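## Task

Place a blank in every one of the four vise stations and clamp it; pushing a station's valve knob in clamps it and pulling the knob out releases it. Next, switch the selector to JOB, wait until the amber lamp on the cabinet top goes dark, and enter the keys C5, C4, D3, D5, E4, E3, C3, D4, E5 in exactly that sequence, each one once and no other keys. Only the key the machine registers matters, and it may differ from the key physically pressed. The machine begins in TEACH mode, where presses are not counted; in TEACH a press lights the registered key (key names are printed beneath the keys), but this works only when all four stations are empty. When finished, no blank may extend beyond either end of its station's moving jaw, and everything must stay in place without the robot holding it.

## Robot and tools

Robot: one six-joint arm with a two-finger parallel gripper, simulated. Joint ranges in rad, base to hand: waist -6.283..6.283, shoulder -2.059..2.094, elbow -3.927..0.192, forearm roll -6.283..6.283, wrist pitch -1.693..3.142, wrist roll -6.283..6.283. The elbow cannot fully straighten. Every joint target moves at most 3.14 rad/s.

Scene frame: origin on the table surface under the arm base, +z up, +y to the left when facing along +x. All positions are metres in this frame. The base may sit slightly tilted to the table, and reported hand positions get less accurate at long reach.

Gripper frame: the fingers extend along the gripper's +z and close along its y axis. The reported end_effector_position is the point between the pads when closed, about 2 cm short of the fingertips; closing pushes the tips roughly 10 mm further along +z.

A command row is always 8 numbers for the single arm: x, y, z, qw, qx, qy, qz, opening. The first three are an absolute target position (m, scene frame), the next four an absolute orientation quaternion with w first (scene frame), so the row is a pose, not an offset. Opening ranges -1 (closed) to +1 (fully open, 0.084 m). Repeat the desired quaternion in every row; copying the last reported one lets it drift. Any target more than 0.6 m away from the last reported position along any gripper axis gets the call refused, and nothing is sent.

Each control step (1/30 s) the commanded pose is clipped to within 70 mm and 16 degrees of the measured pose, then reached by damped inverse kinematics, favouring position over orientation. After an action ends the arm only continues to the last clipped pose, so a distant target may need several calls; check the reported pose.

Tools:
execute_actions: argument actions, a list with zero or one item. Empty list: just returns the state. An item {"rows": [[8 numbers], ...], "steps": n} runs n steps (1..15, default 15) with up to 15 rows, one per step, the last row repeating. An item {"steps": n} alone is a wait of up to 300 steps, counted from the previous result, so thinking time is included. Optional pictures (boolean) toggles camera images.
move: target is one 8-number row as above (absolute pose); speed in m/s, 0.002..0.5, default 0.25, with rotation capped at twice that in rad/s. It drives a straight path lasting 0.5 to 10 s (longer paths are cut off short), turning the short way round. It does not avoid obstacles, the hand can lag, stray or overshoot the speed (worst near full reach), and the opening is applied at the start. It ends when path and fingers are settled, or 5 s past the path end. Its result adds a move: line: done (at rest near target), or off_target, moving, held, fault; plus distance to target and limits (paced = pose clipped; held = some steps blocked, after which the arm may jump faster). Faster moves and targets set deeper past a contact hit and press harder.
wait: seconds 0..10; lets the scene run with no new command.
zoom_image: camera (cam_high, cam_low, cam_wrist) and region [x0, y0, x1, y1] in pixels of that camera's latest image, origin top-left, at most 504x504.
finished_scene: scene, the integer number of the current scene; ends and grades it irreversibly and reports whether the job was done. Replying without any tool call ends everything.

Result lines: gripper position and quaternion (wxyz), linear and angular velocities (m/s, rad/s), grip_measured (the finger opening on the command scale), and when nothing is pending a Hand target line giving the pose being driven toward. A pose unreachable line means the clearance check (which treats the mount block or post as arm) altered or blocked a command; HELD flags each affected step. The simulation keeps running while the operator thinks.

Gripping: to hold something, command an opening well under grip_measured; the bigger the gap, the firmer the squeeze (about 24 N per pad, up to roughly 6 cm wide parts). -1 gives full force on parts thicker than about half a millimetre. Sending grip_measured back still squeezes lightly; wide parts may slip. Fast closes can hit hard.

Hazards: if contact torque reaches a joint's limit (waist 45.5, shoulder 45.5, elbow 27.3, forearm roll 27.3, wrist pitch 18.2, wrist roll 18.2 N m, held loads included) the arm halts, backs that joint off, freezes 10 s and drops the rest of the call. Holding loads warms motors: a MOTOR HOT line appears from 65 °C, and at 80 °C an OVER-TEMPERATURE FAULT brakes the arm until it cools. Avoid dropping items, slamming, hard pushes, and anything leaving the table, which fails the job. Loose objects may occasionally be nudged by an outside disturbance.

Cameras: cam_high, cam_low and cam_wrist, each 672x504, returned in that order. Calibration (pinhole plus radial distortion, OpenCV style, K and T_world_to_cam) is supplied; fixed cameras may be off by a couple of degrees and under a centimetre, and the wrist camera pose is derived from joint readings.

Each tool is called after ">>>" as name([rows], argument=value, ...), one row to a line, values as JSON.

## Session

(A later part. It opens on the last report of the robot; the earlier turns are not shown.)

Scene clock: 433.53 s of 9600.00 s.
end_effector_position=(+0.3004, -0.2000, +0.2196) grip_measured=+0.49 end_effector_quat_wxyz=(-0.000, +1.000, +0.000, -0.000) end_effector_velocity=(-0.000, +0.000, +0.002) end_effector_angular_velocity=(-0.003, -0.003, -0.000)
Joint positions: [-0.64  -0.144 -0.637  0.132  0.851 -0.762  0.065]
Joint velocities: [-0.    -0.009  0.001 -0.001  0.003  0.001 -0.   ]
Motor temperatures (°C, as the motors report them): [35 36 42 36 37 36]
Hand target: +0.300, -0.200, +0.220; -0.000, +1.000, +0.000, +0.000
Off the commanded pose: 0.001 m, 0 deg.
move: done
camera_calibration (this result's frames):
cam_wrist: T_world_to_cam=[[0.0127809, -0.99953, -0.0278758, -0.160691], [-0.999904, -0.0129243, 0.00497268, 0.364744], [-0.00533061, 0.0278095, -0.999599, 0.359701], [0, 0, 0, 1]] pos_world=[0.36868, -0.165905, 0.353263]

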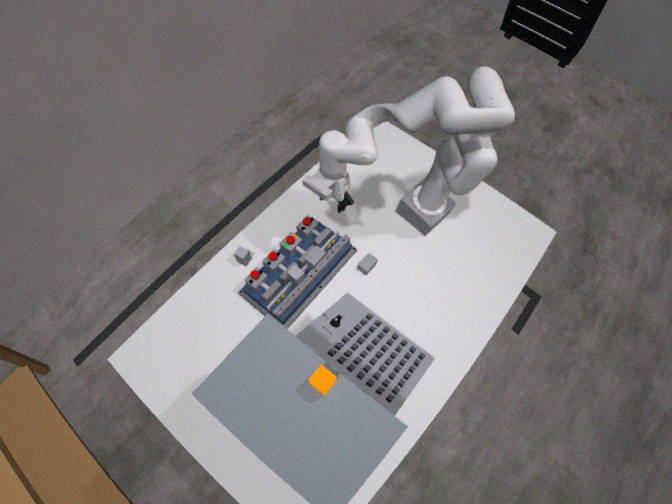

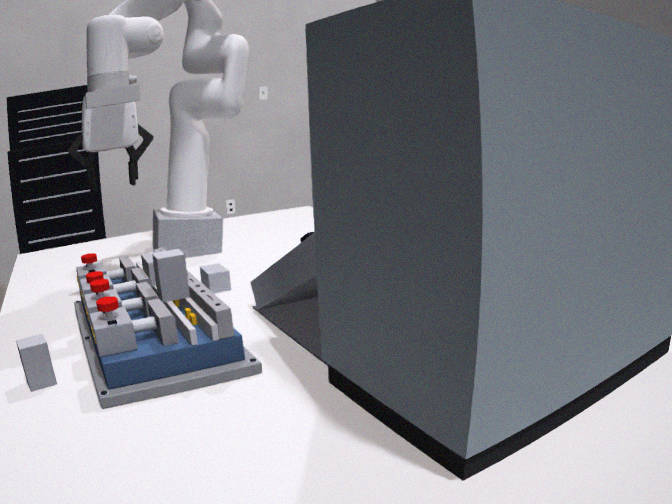

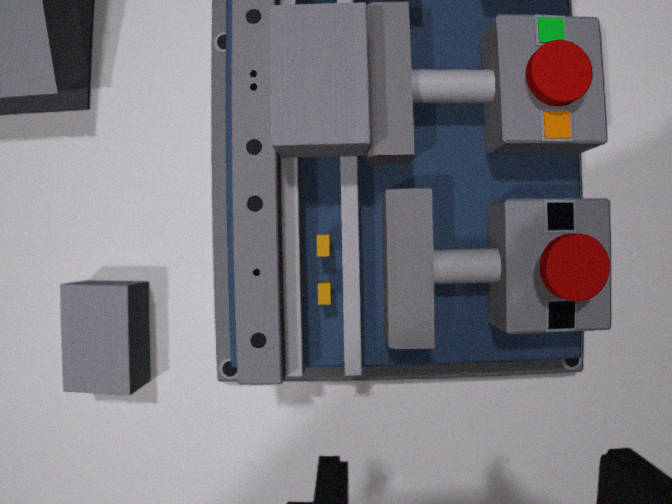

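>>> move(target=[0.317,-0.03,0.14,0,1,0,0,0.5], speed=0.15)

>>> move(target=[0.317,-0.03,0.052,0,1,0,0,0.5], speed=0.05)

>>> execute_actions([
  {"rows":[[0.317,-0.03,0.052,0,1,0,0,0.3],[0.317,-0.03,0.052,0,1,0,0,0.2],[0.317,-0.03,0.052,0,1,0,0,0.1],[0.317,-0.03,0.052,0,1,0,0,0.0],[0.317,-0.03,0.052,0,1,0,0,-0.1],[0.317,-0.03,0.052,0,1,0,0,-0.2],[0.317,-0.03,0.052,0,1,0,0,-0.3],[0.317,-0.03,0.052,0,1,0,0,-0.4],[0.317,-0.03,0.052,0,1,0,0,-0.5]],"steps":15},
], pictures=false)

>>> move(target=[0.317,-0.03,0.18,0,1,0,0,-0.5], speed=0.08)

>>> move(target=[0.361,-0.154,0.16,0,1,0,0,-0.5], speed=0.1)

>>> move(target=[0.361,-0.154,0.111,0,1,0,0,-0.5], speed=0.015)

Scene clock: 439.20 s of 9600.00 s.
end_effector_position=(+0.3170, -0.0308, +0.1404) grip_measured=+0.49 end_effector_quat_wxyz=(+0.001, +1.000, -0.000, -0.000) end_effector_velocity=(-0.000, +0.002, -0.002) end_effector_angular_velocity=(-0.000, +0.003, +0.001)
Joint positions: [-0.134 -0.187 -0.367  0.216  0.573 -0.348  0.065]
Joint velocities: [ 0.008  0.004  0.001 -0.    -0.002  0.006 -0.   ]
Motor temperatures (°C, as the motors report them): [35 36 42 36 37 36]
Hand target: +0.317, -0.031, +0.140; +0.001, +1.000, -0.000, -0.000
Off the commanded pose: 0.001 m, 0 deg.
After step 90, 0.87 s passed at rest.
move: done
camera_calibration (this result's frames):
cam_wrist: T_world_to_cam=[[0.0120742, -0.999586, -0.0261195, 0.00600822], [-0.99991, -0.0122225, 0.0055255, 0.383796], [-0.00584246, 0.0260504, -0.999644, 0.276056], [0, 0, 0, 1]] pos_world=[0.385301, 0.00350533, 0.273994]

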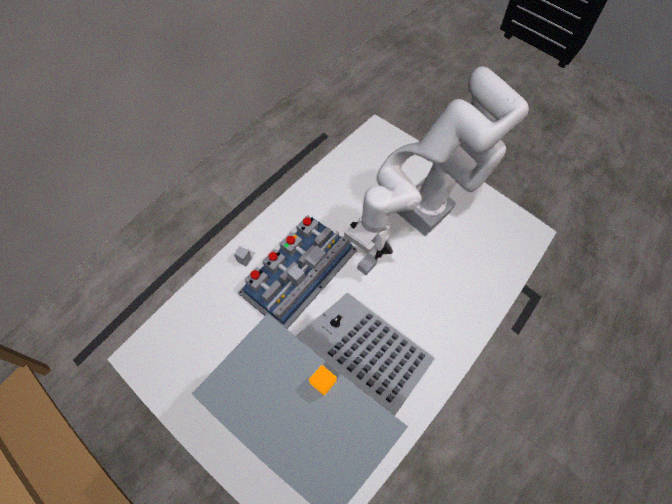

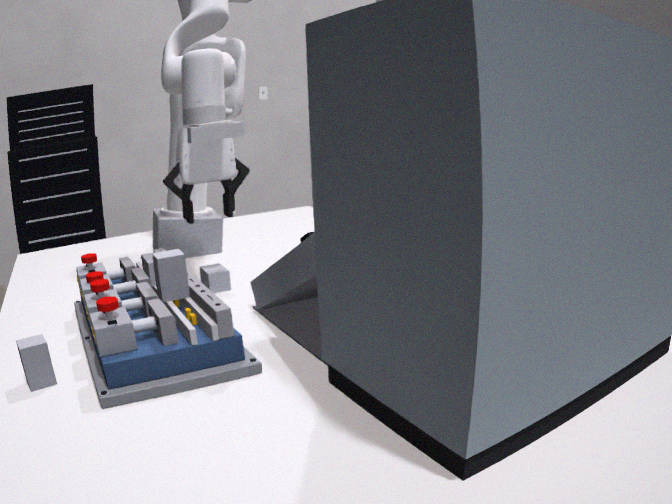

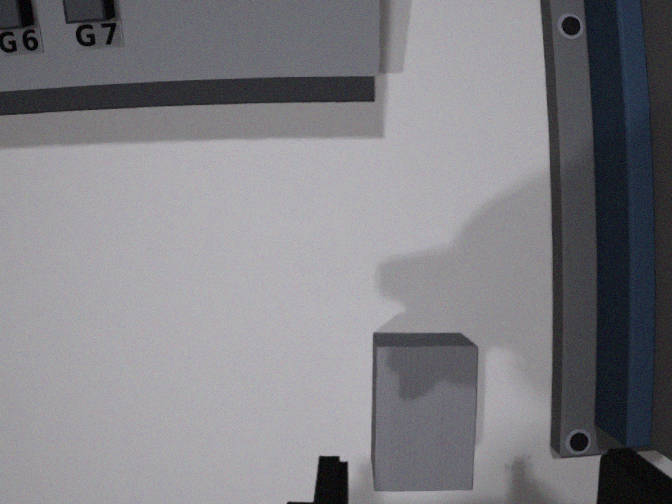

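Scene clock: 441.37 s of 9600.00 s.
end_effector_position=(+0.3168, -0.0303, +0.0526) grip_measured=+0.49 end_effector_quat_wxyz=(+0.001, +1.000, -0.000, -0.000) end_effector_velocity=(-0.000, +0.000, -0.002) end_effector_angular_velocity=(+0.003, -0.002, +0.000)
Joint positions: [-0.031  0.171 -0.387  0.505  0.242 -0.555  0.065]
Joint velocities: [ 0.005  0.01  -0.003  0.03  -0.006 -0.026  0.   ]
Motor temperatures (°C, as the motors report them): [35 36 42 36 37 36]
Hand target: +0.317, -0.030, +0.052; +0.001, +1.000, -0.000, -0.000
Off the commanded pose: 0.001 m, 0 deg.
move: done
camera_calibration (this result's frames):
cam_wrist: T_world_to_cam=[[0.0123679, -0.999592, -0.0257493, 0.00407466], [-0.999909, -0.0125037, 0.00511967, 0.384084], [-0.00543955, 0.0256836, -0.999655, 0.188121], [0, 0, 0, 1]] pos_world=[0.385022, 0.00404384, 0.186195]

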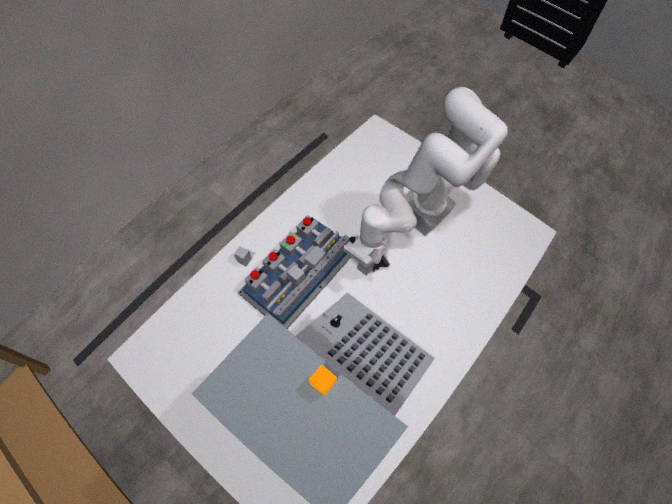

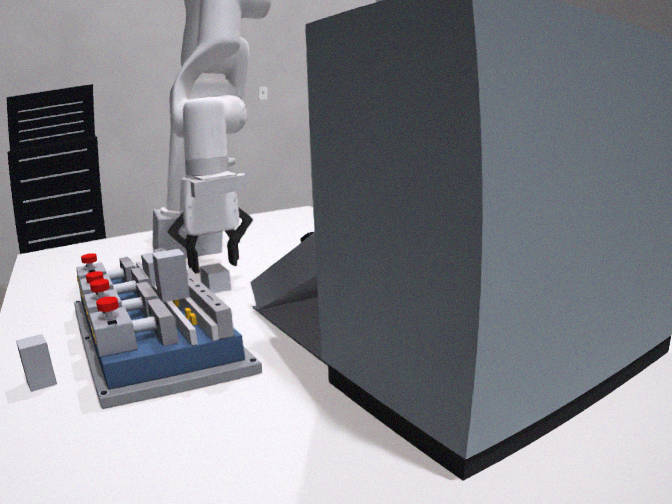

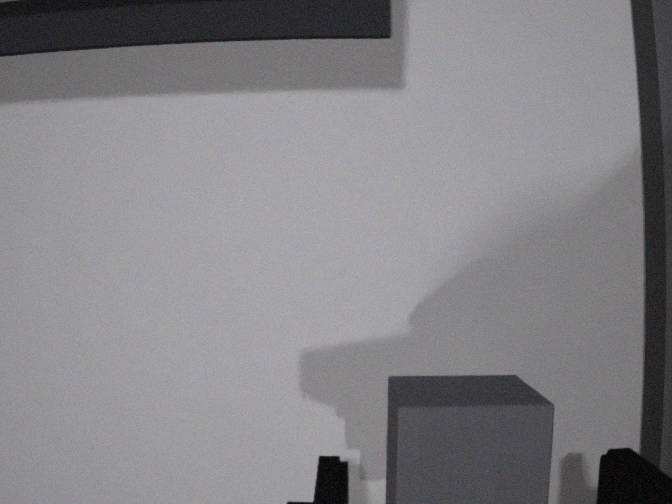

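Scene clock: 441.87 s of 9600.00 s.
end_effector_position=(+0.3171, -0.0301, +0.0522) grip_measured=-0.10 end_effector_quat_wxyz=(+0.000, +1.000, -0.000, +0.000) end_effector_velocity=(-0.001, +0.000, -0.000) end_effector_angular_velocity=(+0.001, +0.002, -0.000)
Joint positions: [-0.029  0.174 -0.389  0.514  0.241 -0.562  0.04 ]
Joint velocities: [ 0.     0.    -0.     0.002  0.002 -0.001  0.   ]
Motor temperatures (°C, as the motors report them): [35 36 42 36 37 36]
Hand target: +0.317, -0.030, +0.052; +0.000, +1.000, -0.000, -0.000
Off the commanded pose: 0.000 m, 0 deg.
Steps of this call (steps 1 to 15: all 15 steps of this action). Readings (end_effector_position):
1: (+0.3168, -0.0303, +0.0525)
2: (+0.3168, -0.0303, +0.0524)
4: (+0.3169, -0.0301, +0.0522)
8: (+0.3171, -0.0301, +0.0522)
15: the state above

Scene clock: 444.13 s of 9600.00 s.
end_effector_position=(+0.3173, -0.0296, +0.1792) grip_measured=-0.11 end_effector_quat_wxyz=(-0.001, +1.000, +0.000, -0.000) end_effector_velocity=(+0.001, -0.000, +0.003) end_effector_angular_velocity=(-0.001, -0.003, +0.001)
Joint positions: [-0.158 -0.309 -0.398  0.179  0.727 -0.325  0.04 ]
Joint velocities: [-0.001 -0.008 -0.004 -0.002  0.008  0.001 -0.   ]
Motor temperatures (°C, as the motors report them): [35 36 42 36 37 36]
Hand target: +0.317, -0.030, +0.180; -0.001, +1.000, +0.000, +0.000
Off the commanded pose: 0.001 m, 0 deg.
move: done
camera_calibration (this result's frames):
cam_wrist: T_world_to_cam=[[0.0128664, -0.999504, -0.0287554, 0.00838985], [-0.999903, -0.0130166, 0.00503991, 0.384014], [-0.00541171, 0.0286878, -0.999574, 0.314723], [0, 0, 0, 1]] pos_world=[0.385572, 0.00435552, 0.312895]

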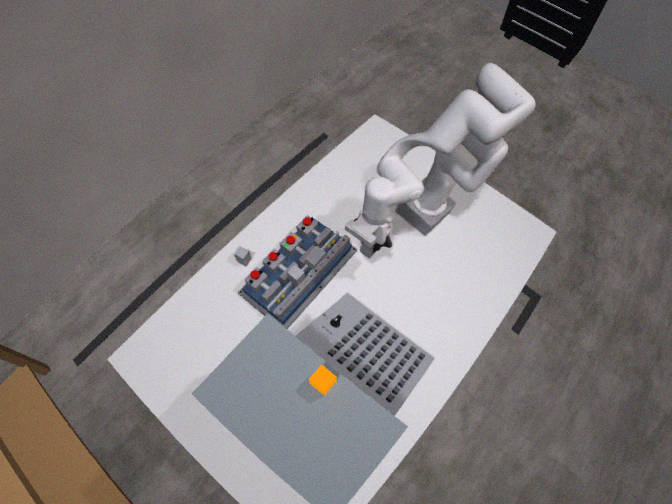

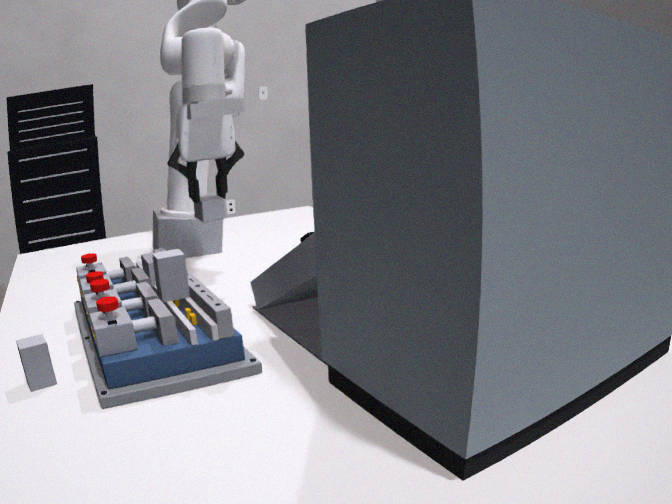

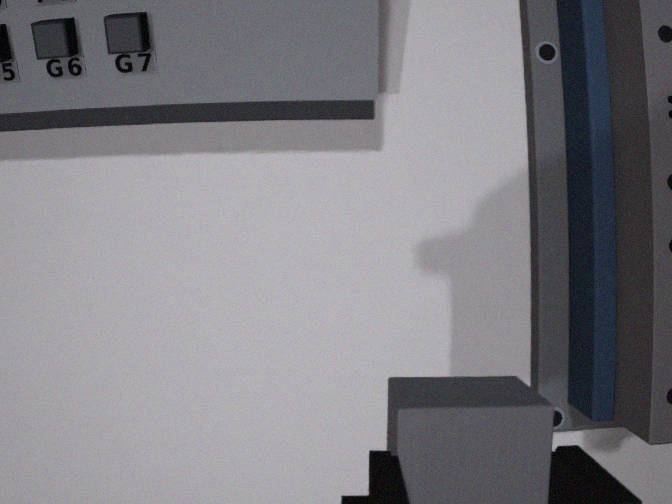

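Scene clock: 445.93 s of 9600.00 s.
end_effector_position=(+0.3606, -0.1535, +0.1600) grip_measured=-0.11 end_effector_quat_wxyz=(-0.000, +1.000, +0.000, +0.000) end_effector_velocity=(+0.001, -0.003, -0.000) end_effector_angular_velocity=(-0.000, -0.001, +0.000)
Joint positions: [-0.433  0.053 -0.669  0.179  0.667 -0.609  0.04 ]
Joint velocities: [-0.004  0.008 -0.008  0.    -0.001 -0.004  0.   ]
Motor temperatures (°C, as the motors report them): [35 36 42 36 37 36]
Hand target: +0.361, -0.154, +0.160; -0.000, +1.000, -0.000, +0.000
Off the commanded pose: 0.001 m, 0 deg.
move: done
camera_calibration (this result's frames):
cam_wrist: T_world_to_cam=[[0.0127284, -0.999538, -0.0275955, -0.116689], [-0.999908, -0.0128546, 0.00440103, 0.425872], [-0.00475372, 0.027537, -0.999609, 0.298971], [0, 0, 0, 1]] pos_world=[0.42874, -0.119393, 0.29376]

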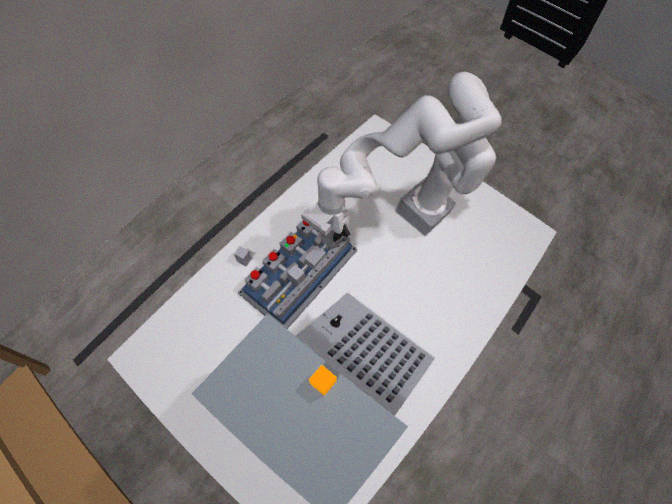

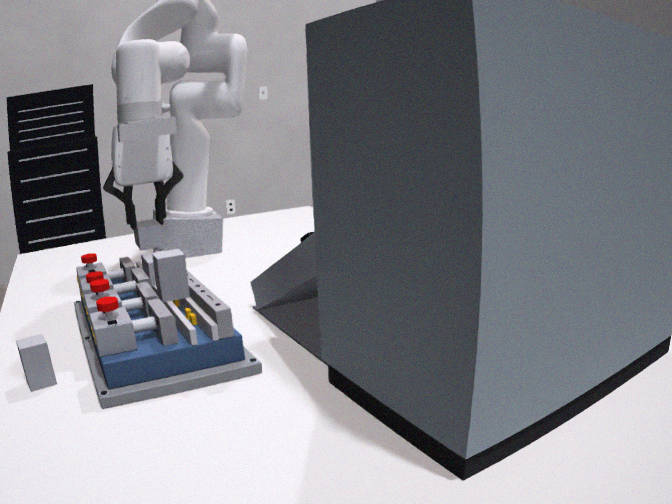

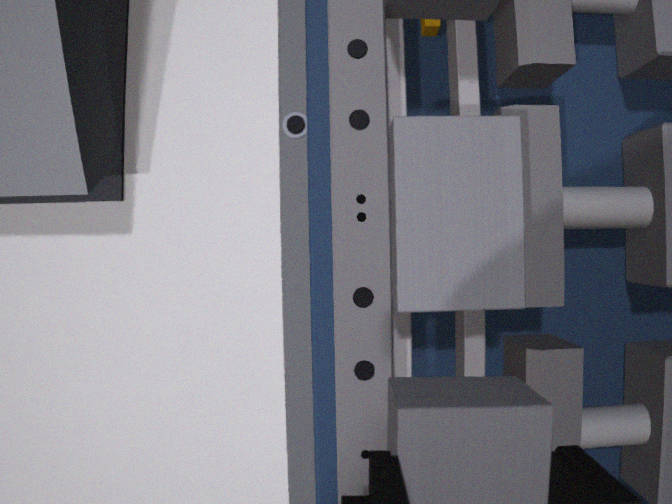

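Scene clock: 449.57 s of 9600.00 s.
end_effector_position=(+0.3642, -0.1558, +0.1131) grip_measured=+0.12 end_effector_quat_wxyz=(+0.003, +1.000, +0.000, +0.004) end_effector_velocity=(+0.000, +0.000, -0.001) end_effector_angular_velocity=(-0.001, -0.001, +0.001)
Joint positions: [-0.41   0.188 -0.658  0.225  0.512 -0.64   0.049]
Joint velocities: [ 0.001  0.002  0.001  0.001 -0.004 -0.001  0.001]
Motor temperatures (°C, as the motors report them): [35 36 42 36 37 36]
Hand target: +0.361, -0.154, +0.111; +0.000, +1.000, -0.000, -0.000
Off the commanded pose: 0.004 m, 1 deg.
move: off_target
camera_calibration (this result's frames):
cam_wrist: T_world_to_cam=[[0.013047, -0.99967, -0.0221246, -0.121013], [-0.999911, -0.0129822, -0.00307124, 0.430525], [0.00278301, 0.0221627, -0.999751, 0.248572], [0, 0, 0, 1]] pos_world=[0.431374, -0.120893, 0.247155]

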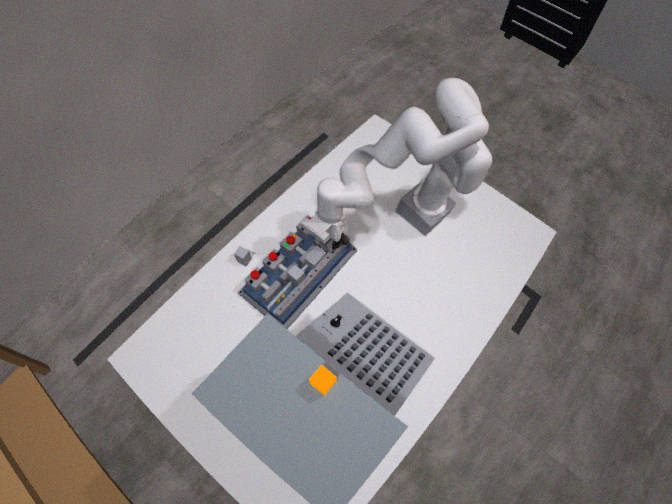

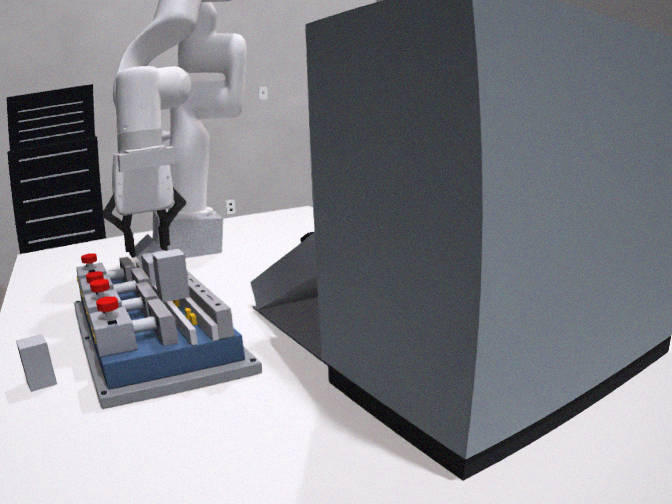

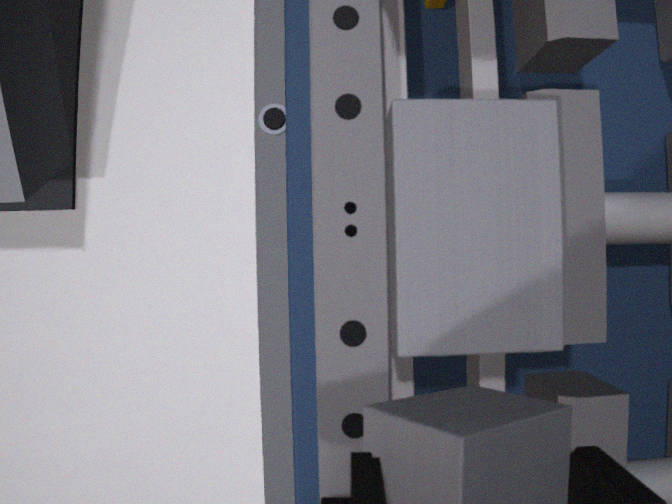

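>>> move(target=[0.361,-0.154,0.19,0,1,0,0,-0.5], speed=0.05)

>>> move(target=[0.317,-0.03,0.10,0,1,0,0,-0.5], speed=0.1)

>>> move(target=[0.317,-0.03,0.03,0,1,0,0,-0.5], speed=0.015)

>>> execute_actions([
  {"rows":[[0.317,-0.03,0.033,0,1,0,0,0.0],[0.317,-0.03,0.033,0,1,0,0,0.1],[0.317,-0.03,0.033,0,1,0,0,0.2],[0.317,-0.03,0.033,0,1,0,0,0.3],[0.317,-0.03,0.033,0,1,0,0,0.4],[0.317,-0.03,0.033,0,1,0,0,0.5],[0.317,-0.03,0.033,0,1,0,0,0.6],[0.317,-0.03,0.033,0,1,0,0,0.7]],"steps":15},
], pictures=false)

>>> move(target=[0.27,-0.03,0.14,0,1,0,0,0.7], speed=0.1)

Scene clock: 454.53 s of 9600.00 s.
end_effector_position=(+0.3611, -0.1539, +0.1894) grip_measured=+0.10 end_effector_quat_wxyz=(-0.000, +1.000, +0.000, -0.000) end_effector_velocity=(+0.000, +0.000, +0.003) end_effector_angular_velocity=(+0.000, +0.000, +0.000)
Joint positions: [-0.446 -0.013 -0.696  0.16   0.76  -0.596  0.048]
Joint velocities: [-0.001 -0.005 -0.003 -0.001  0.008  0.001  0.   ]
Motor temperatures (°C, as the motors report them): [35 36 42 36 37 36]
Hand target: +0.361, -0.154, +0.190; -0.000, +1.000, +0.000, +0.000
Off the commanded pose: 0.001 m, 0 deg.
After step 90, 0.07 s passed at rest.
move: done
camera_calibration (this result's frames):
cam_wrist: T_world_to_cam=[[0.0127687, -0.99953, -0.0278739, -0.116241], [-0.999904, -0.012913, 0.00500076, 0.426171], [-0.00535834, 0.0278074, -0.999599, 0.32861], [0, 0, 0, 1]] pos_world=[0.429376, -0.119821, 0.323107]

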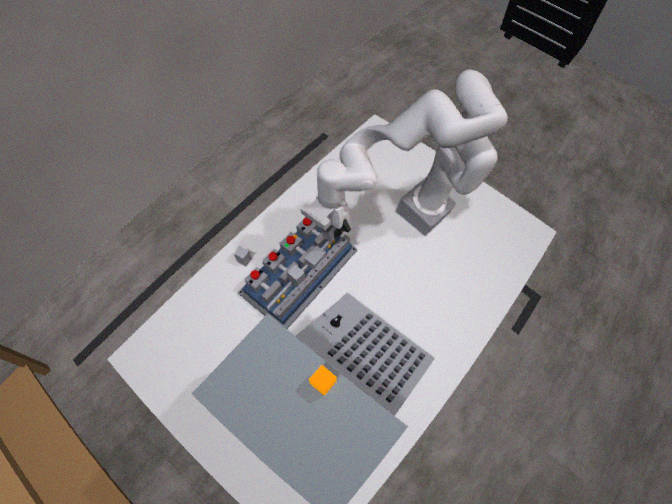

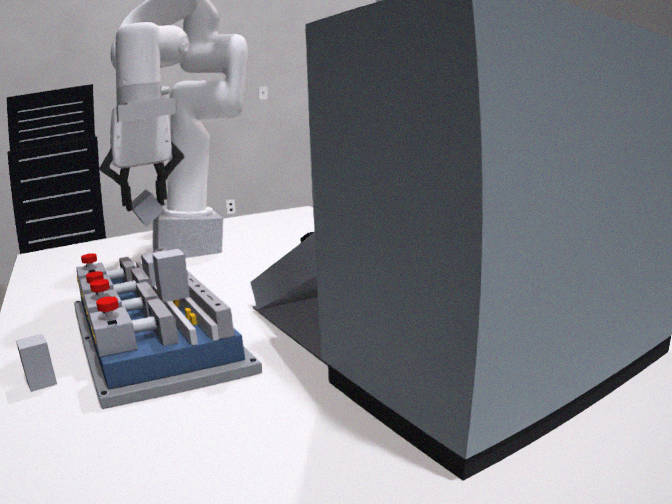

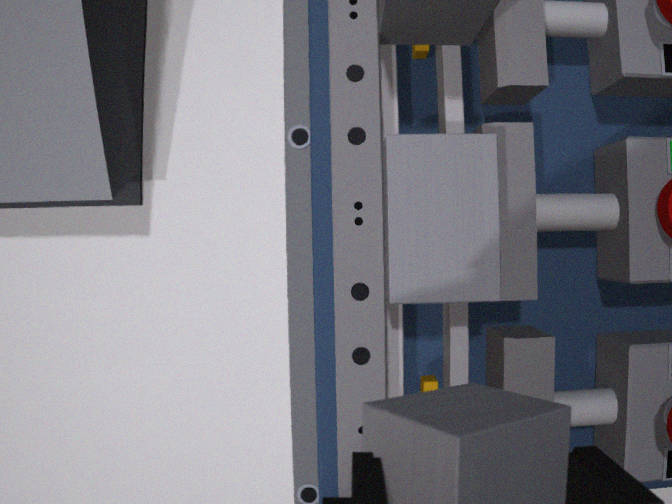

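Scene clock: 456.57 s of 9600.00 s.
end_effector_position=(+0.3171, -0.0306, +0.1006) grip_measured=+0.10 end_effector_quat_wxyz=(+0.001, +1.000, -0.000, -0.000) end_effector_velocity=(-0.001, +0.002, -0.002) end_effector_angular_velocity=(+0.000, +0.002, -0.000)
Joint positions: [-0.099 -0.036 -0.358  0.293  0.414 -0.399  0.048]
Joint velocities: [ 0.008  0.004  0.005  0.005 -0.007  0.002 -0.   ]
Motor temperatures (°C, as the motors report them): [35 36 42 36 37 36]
Hand target: +0.317, -0.030, +0.100; +0.001, +1.000, -0.000, -0.000
Off the commanded pose: 0.001 m, 0 deg.
move: done
camera_calibration (this result's frames):
cam_wrist: T_world_to_cam=[[0.0121886, -0.999589, -0.0259524, 0.00509611], [-0.999911, -0.0123242, 0.00507028, 0.384199], [-0.00538804, 0.0258883, -0.99965, 0.2361], [0, 0, 0, 1]] pos_world=[0.385375, 0.0037167, 0.234202]

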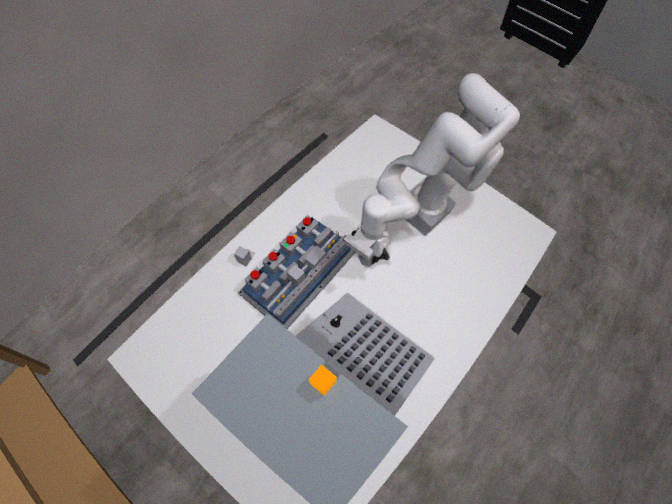

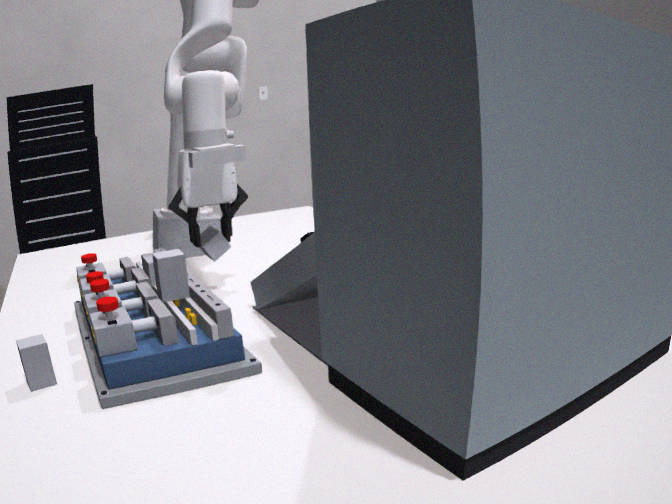

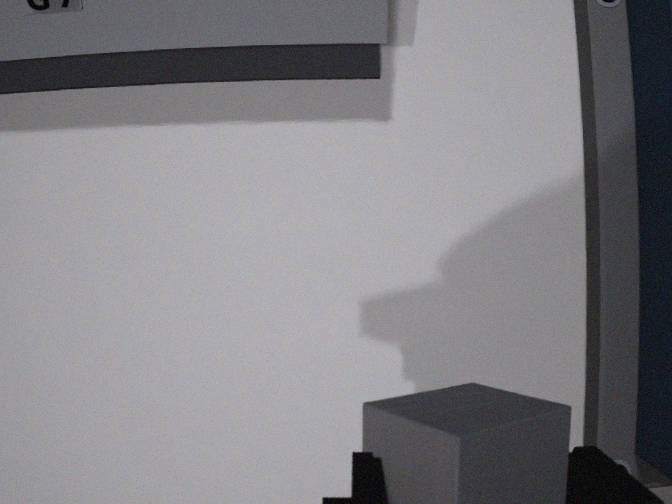

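Scene clock: 461.60 s of 9600.00 s.
end_effector_position=(+0.3156, -0.0303, +0.0298) grip_measured=-0.04 end_effector_quat_wxyz=(+0.000, +1.000, -0.000, -0.002) end_effector_velocity=(+0.001, +0.000, -0.000) end_effector_angular_velocity=(+0.001, -0.004, +0.000)
Joint positions: [ 0.015  0.275 -0.423  0.69   0.184 -0.698  0.042]
Joint velocities: [ 0.004  0.003 -0.003  0.02  -0.003 -0.017 -0.   ]
Motor temperatures (°C, as the motors report them): [35 36 42 36 37 36]
Hand target: +0.317, -0.030, +0.030; +0.001, +1.000, -0.000, -0.000
Off the commanded pose: 0.001 m, 0 deg.
move: done
camera_calibration (this result's frames):
cam_wrist: T_world_to_cam=[[0.0120949, -0.999576, -0.0264985, 0.00366156], [-0.999893, -0.0123088, 0.00792482, 0.382925], [-0.00824763, 0.0263999, -0.999617, 0.166285], [0, 0, 0, 1]] pos_world=[0.384211, 0.00398345, 0.163284]

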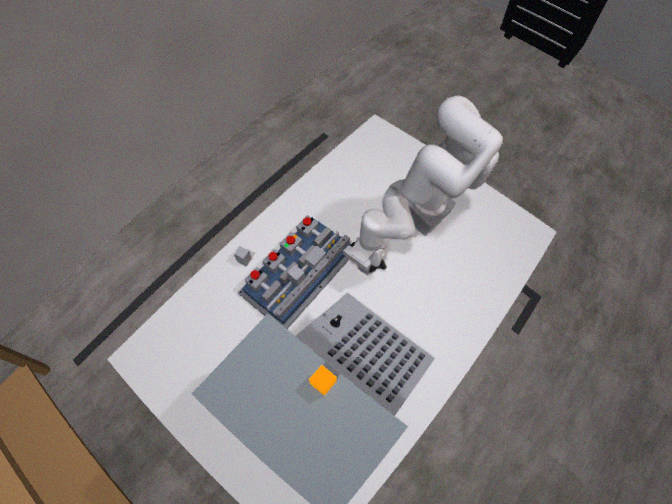

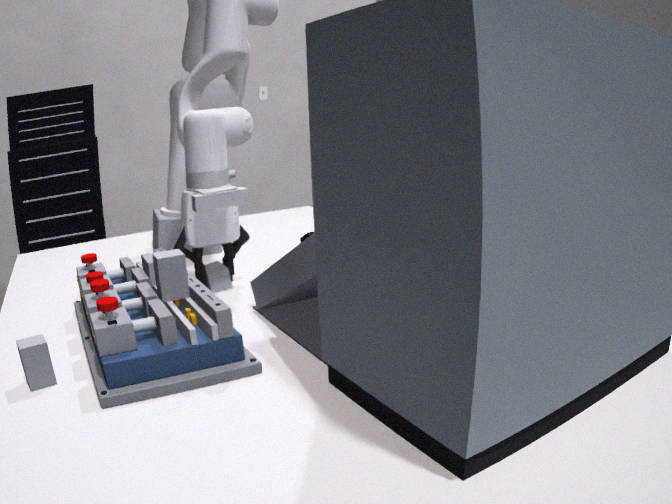

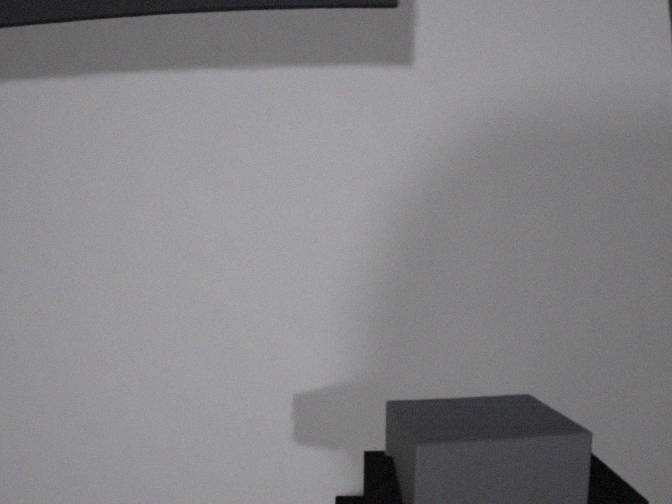

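Scene clock: 462.10 s of 9600.00 s.
end_effector_position=(+0.3168, -0.0300, +0.0328) grip_measured=+0.70 end_effector_quat_wxyz=(-0.000, +1.000, -0.000, -0.000) end_effector_velocity=(+0.002, +0.000, +0.001) end_effector_angular_velocity=(-0.001, -0.003, +0.001)
Joint positions: [ 0.01   0.263 -0.42   0.671  0.19  -0.683  0.073]
Joint velocities: [-0.    -0.003 -0.001 -0.005 -0.001  0.004  0.   ]
Motor temperatures (°C, as the motors report them): [35 36 42 36 37 36]
Hand target: +0.317, -0.030, +0.033; -0.000, +1.000, -0.000, +0.000
Off the commanded pose: 0.000 m, 0 deg.
Steps of this call (steps 1 to 15: all 15 steps of this action). Readings (end_effector_position):
1: (+0.3156, -0.0303, +0.0298)
2: (+0.3155, -0.0302, +0.0300)
4: (+0.3149, -0.0303, +0.0308)
8: (+0.3161, -0.0302, +0.0322)
15: the state above

Scene clock: 464.07 s of 9600.00 s.
end_effector_position=(+0.2704, -0.0294, +0.1394) grip_measured=+0.70 end_effector_quat_wxyz=(-0.001, +1.000, +0.000, -0.000) end_effector_velocity=(-0.000, +0.000, +0.002) end_effector_angular_velocity=(-0.000, -0.002, +0.001)
Joint positions: [-0.16  -0.356 -0.209  0.216  0.588 -0.372  0.073]
Joint velocities: [-0.002 -0.012  0.001 -0.003  0.009  0.001  0.   ]
Motor temperatures (°C, as the motors report them): [35 36 42 36 37 36]
Hand target: +0.270, -0.029, +0.140; -0.001, +1.000, +0.000, +0.000
Off the commanded pose: 0.001 m, 0 deg.
move: done
camera_calibration (this result's frames):
cam_wrist: T_world_to_cam=[[0.0127838, -0.999502, -0.0288664, 0.00808288], [-0.999905, -0.0129278, 0.00480758, 0.33734], [-0.00517837, 0.0288022, -0.999572, 0.274595], [0, 0, 0, 1]] pos_world=[0.338627, 0.00453098, 0.273089]

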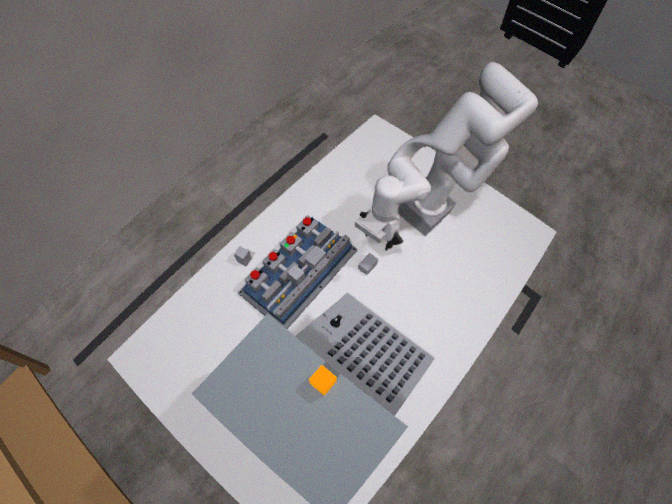

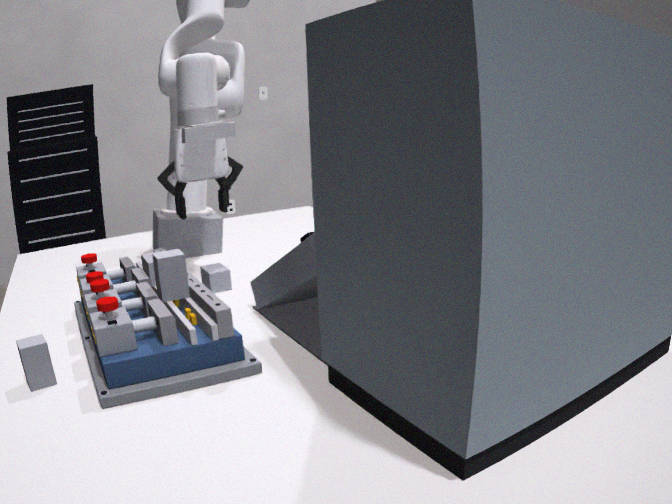

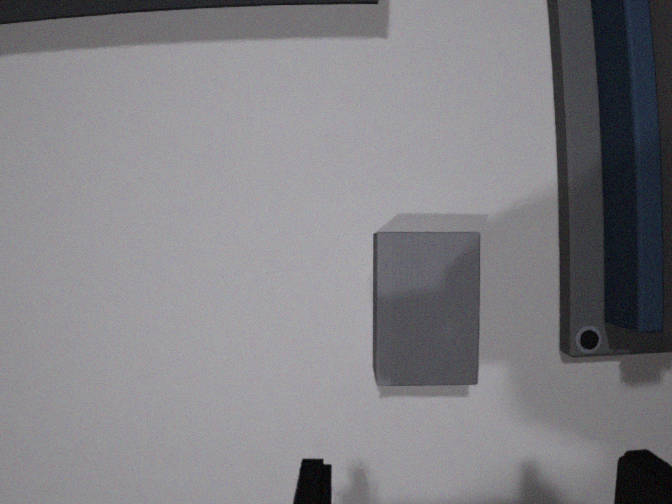

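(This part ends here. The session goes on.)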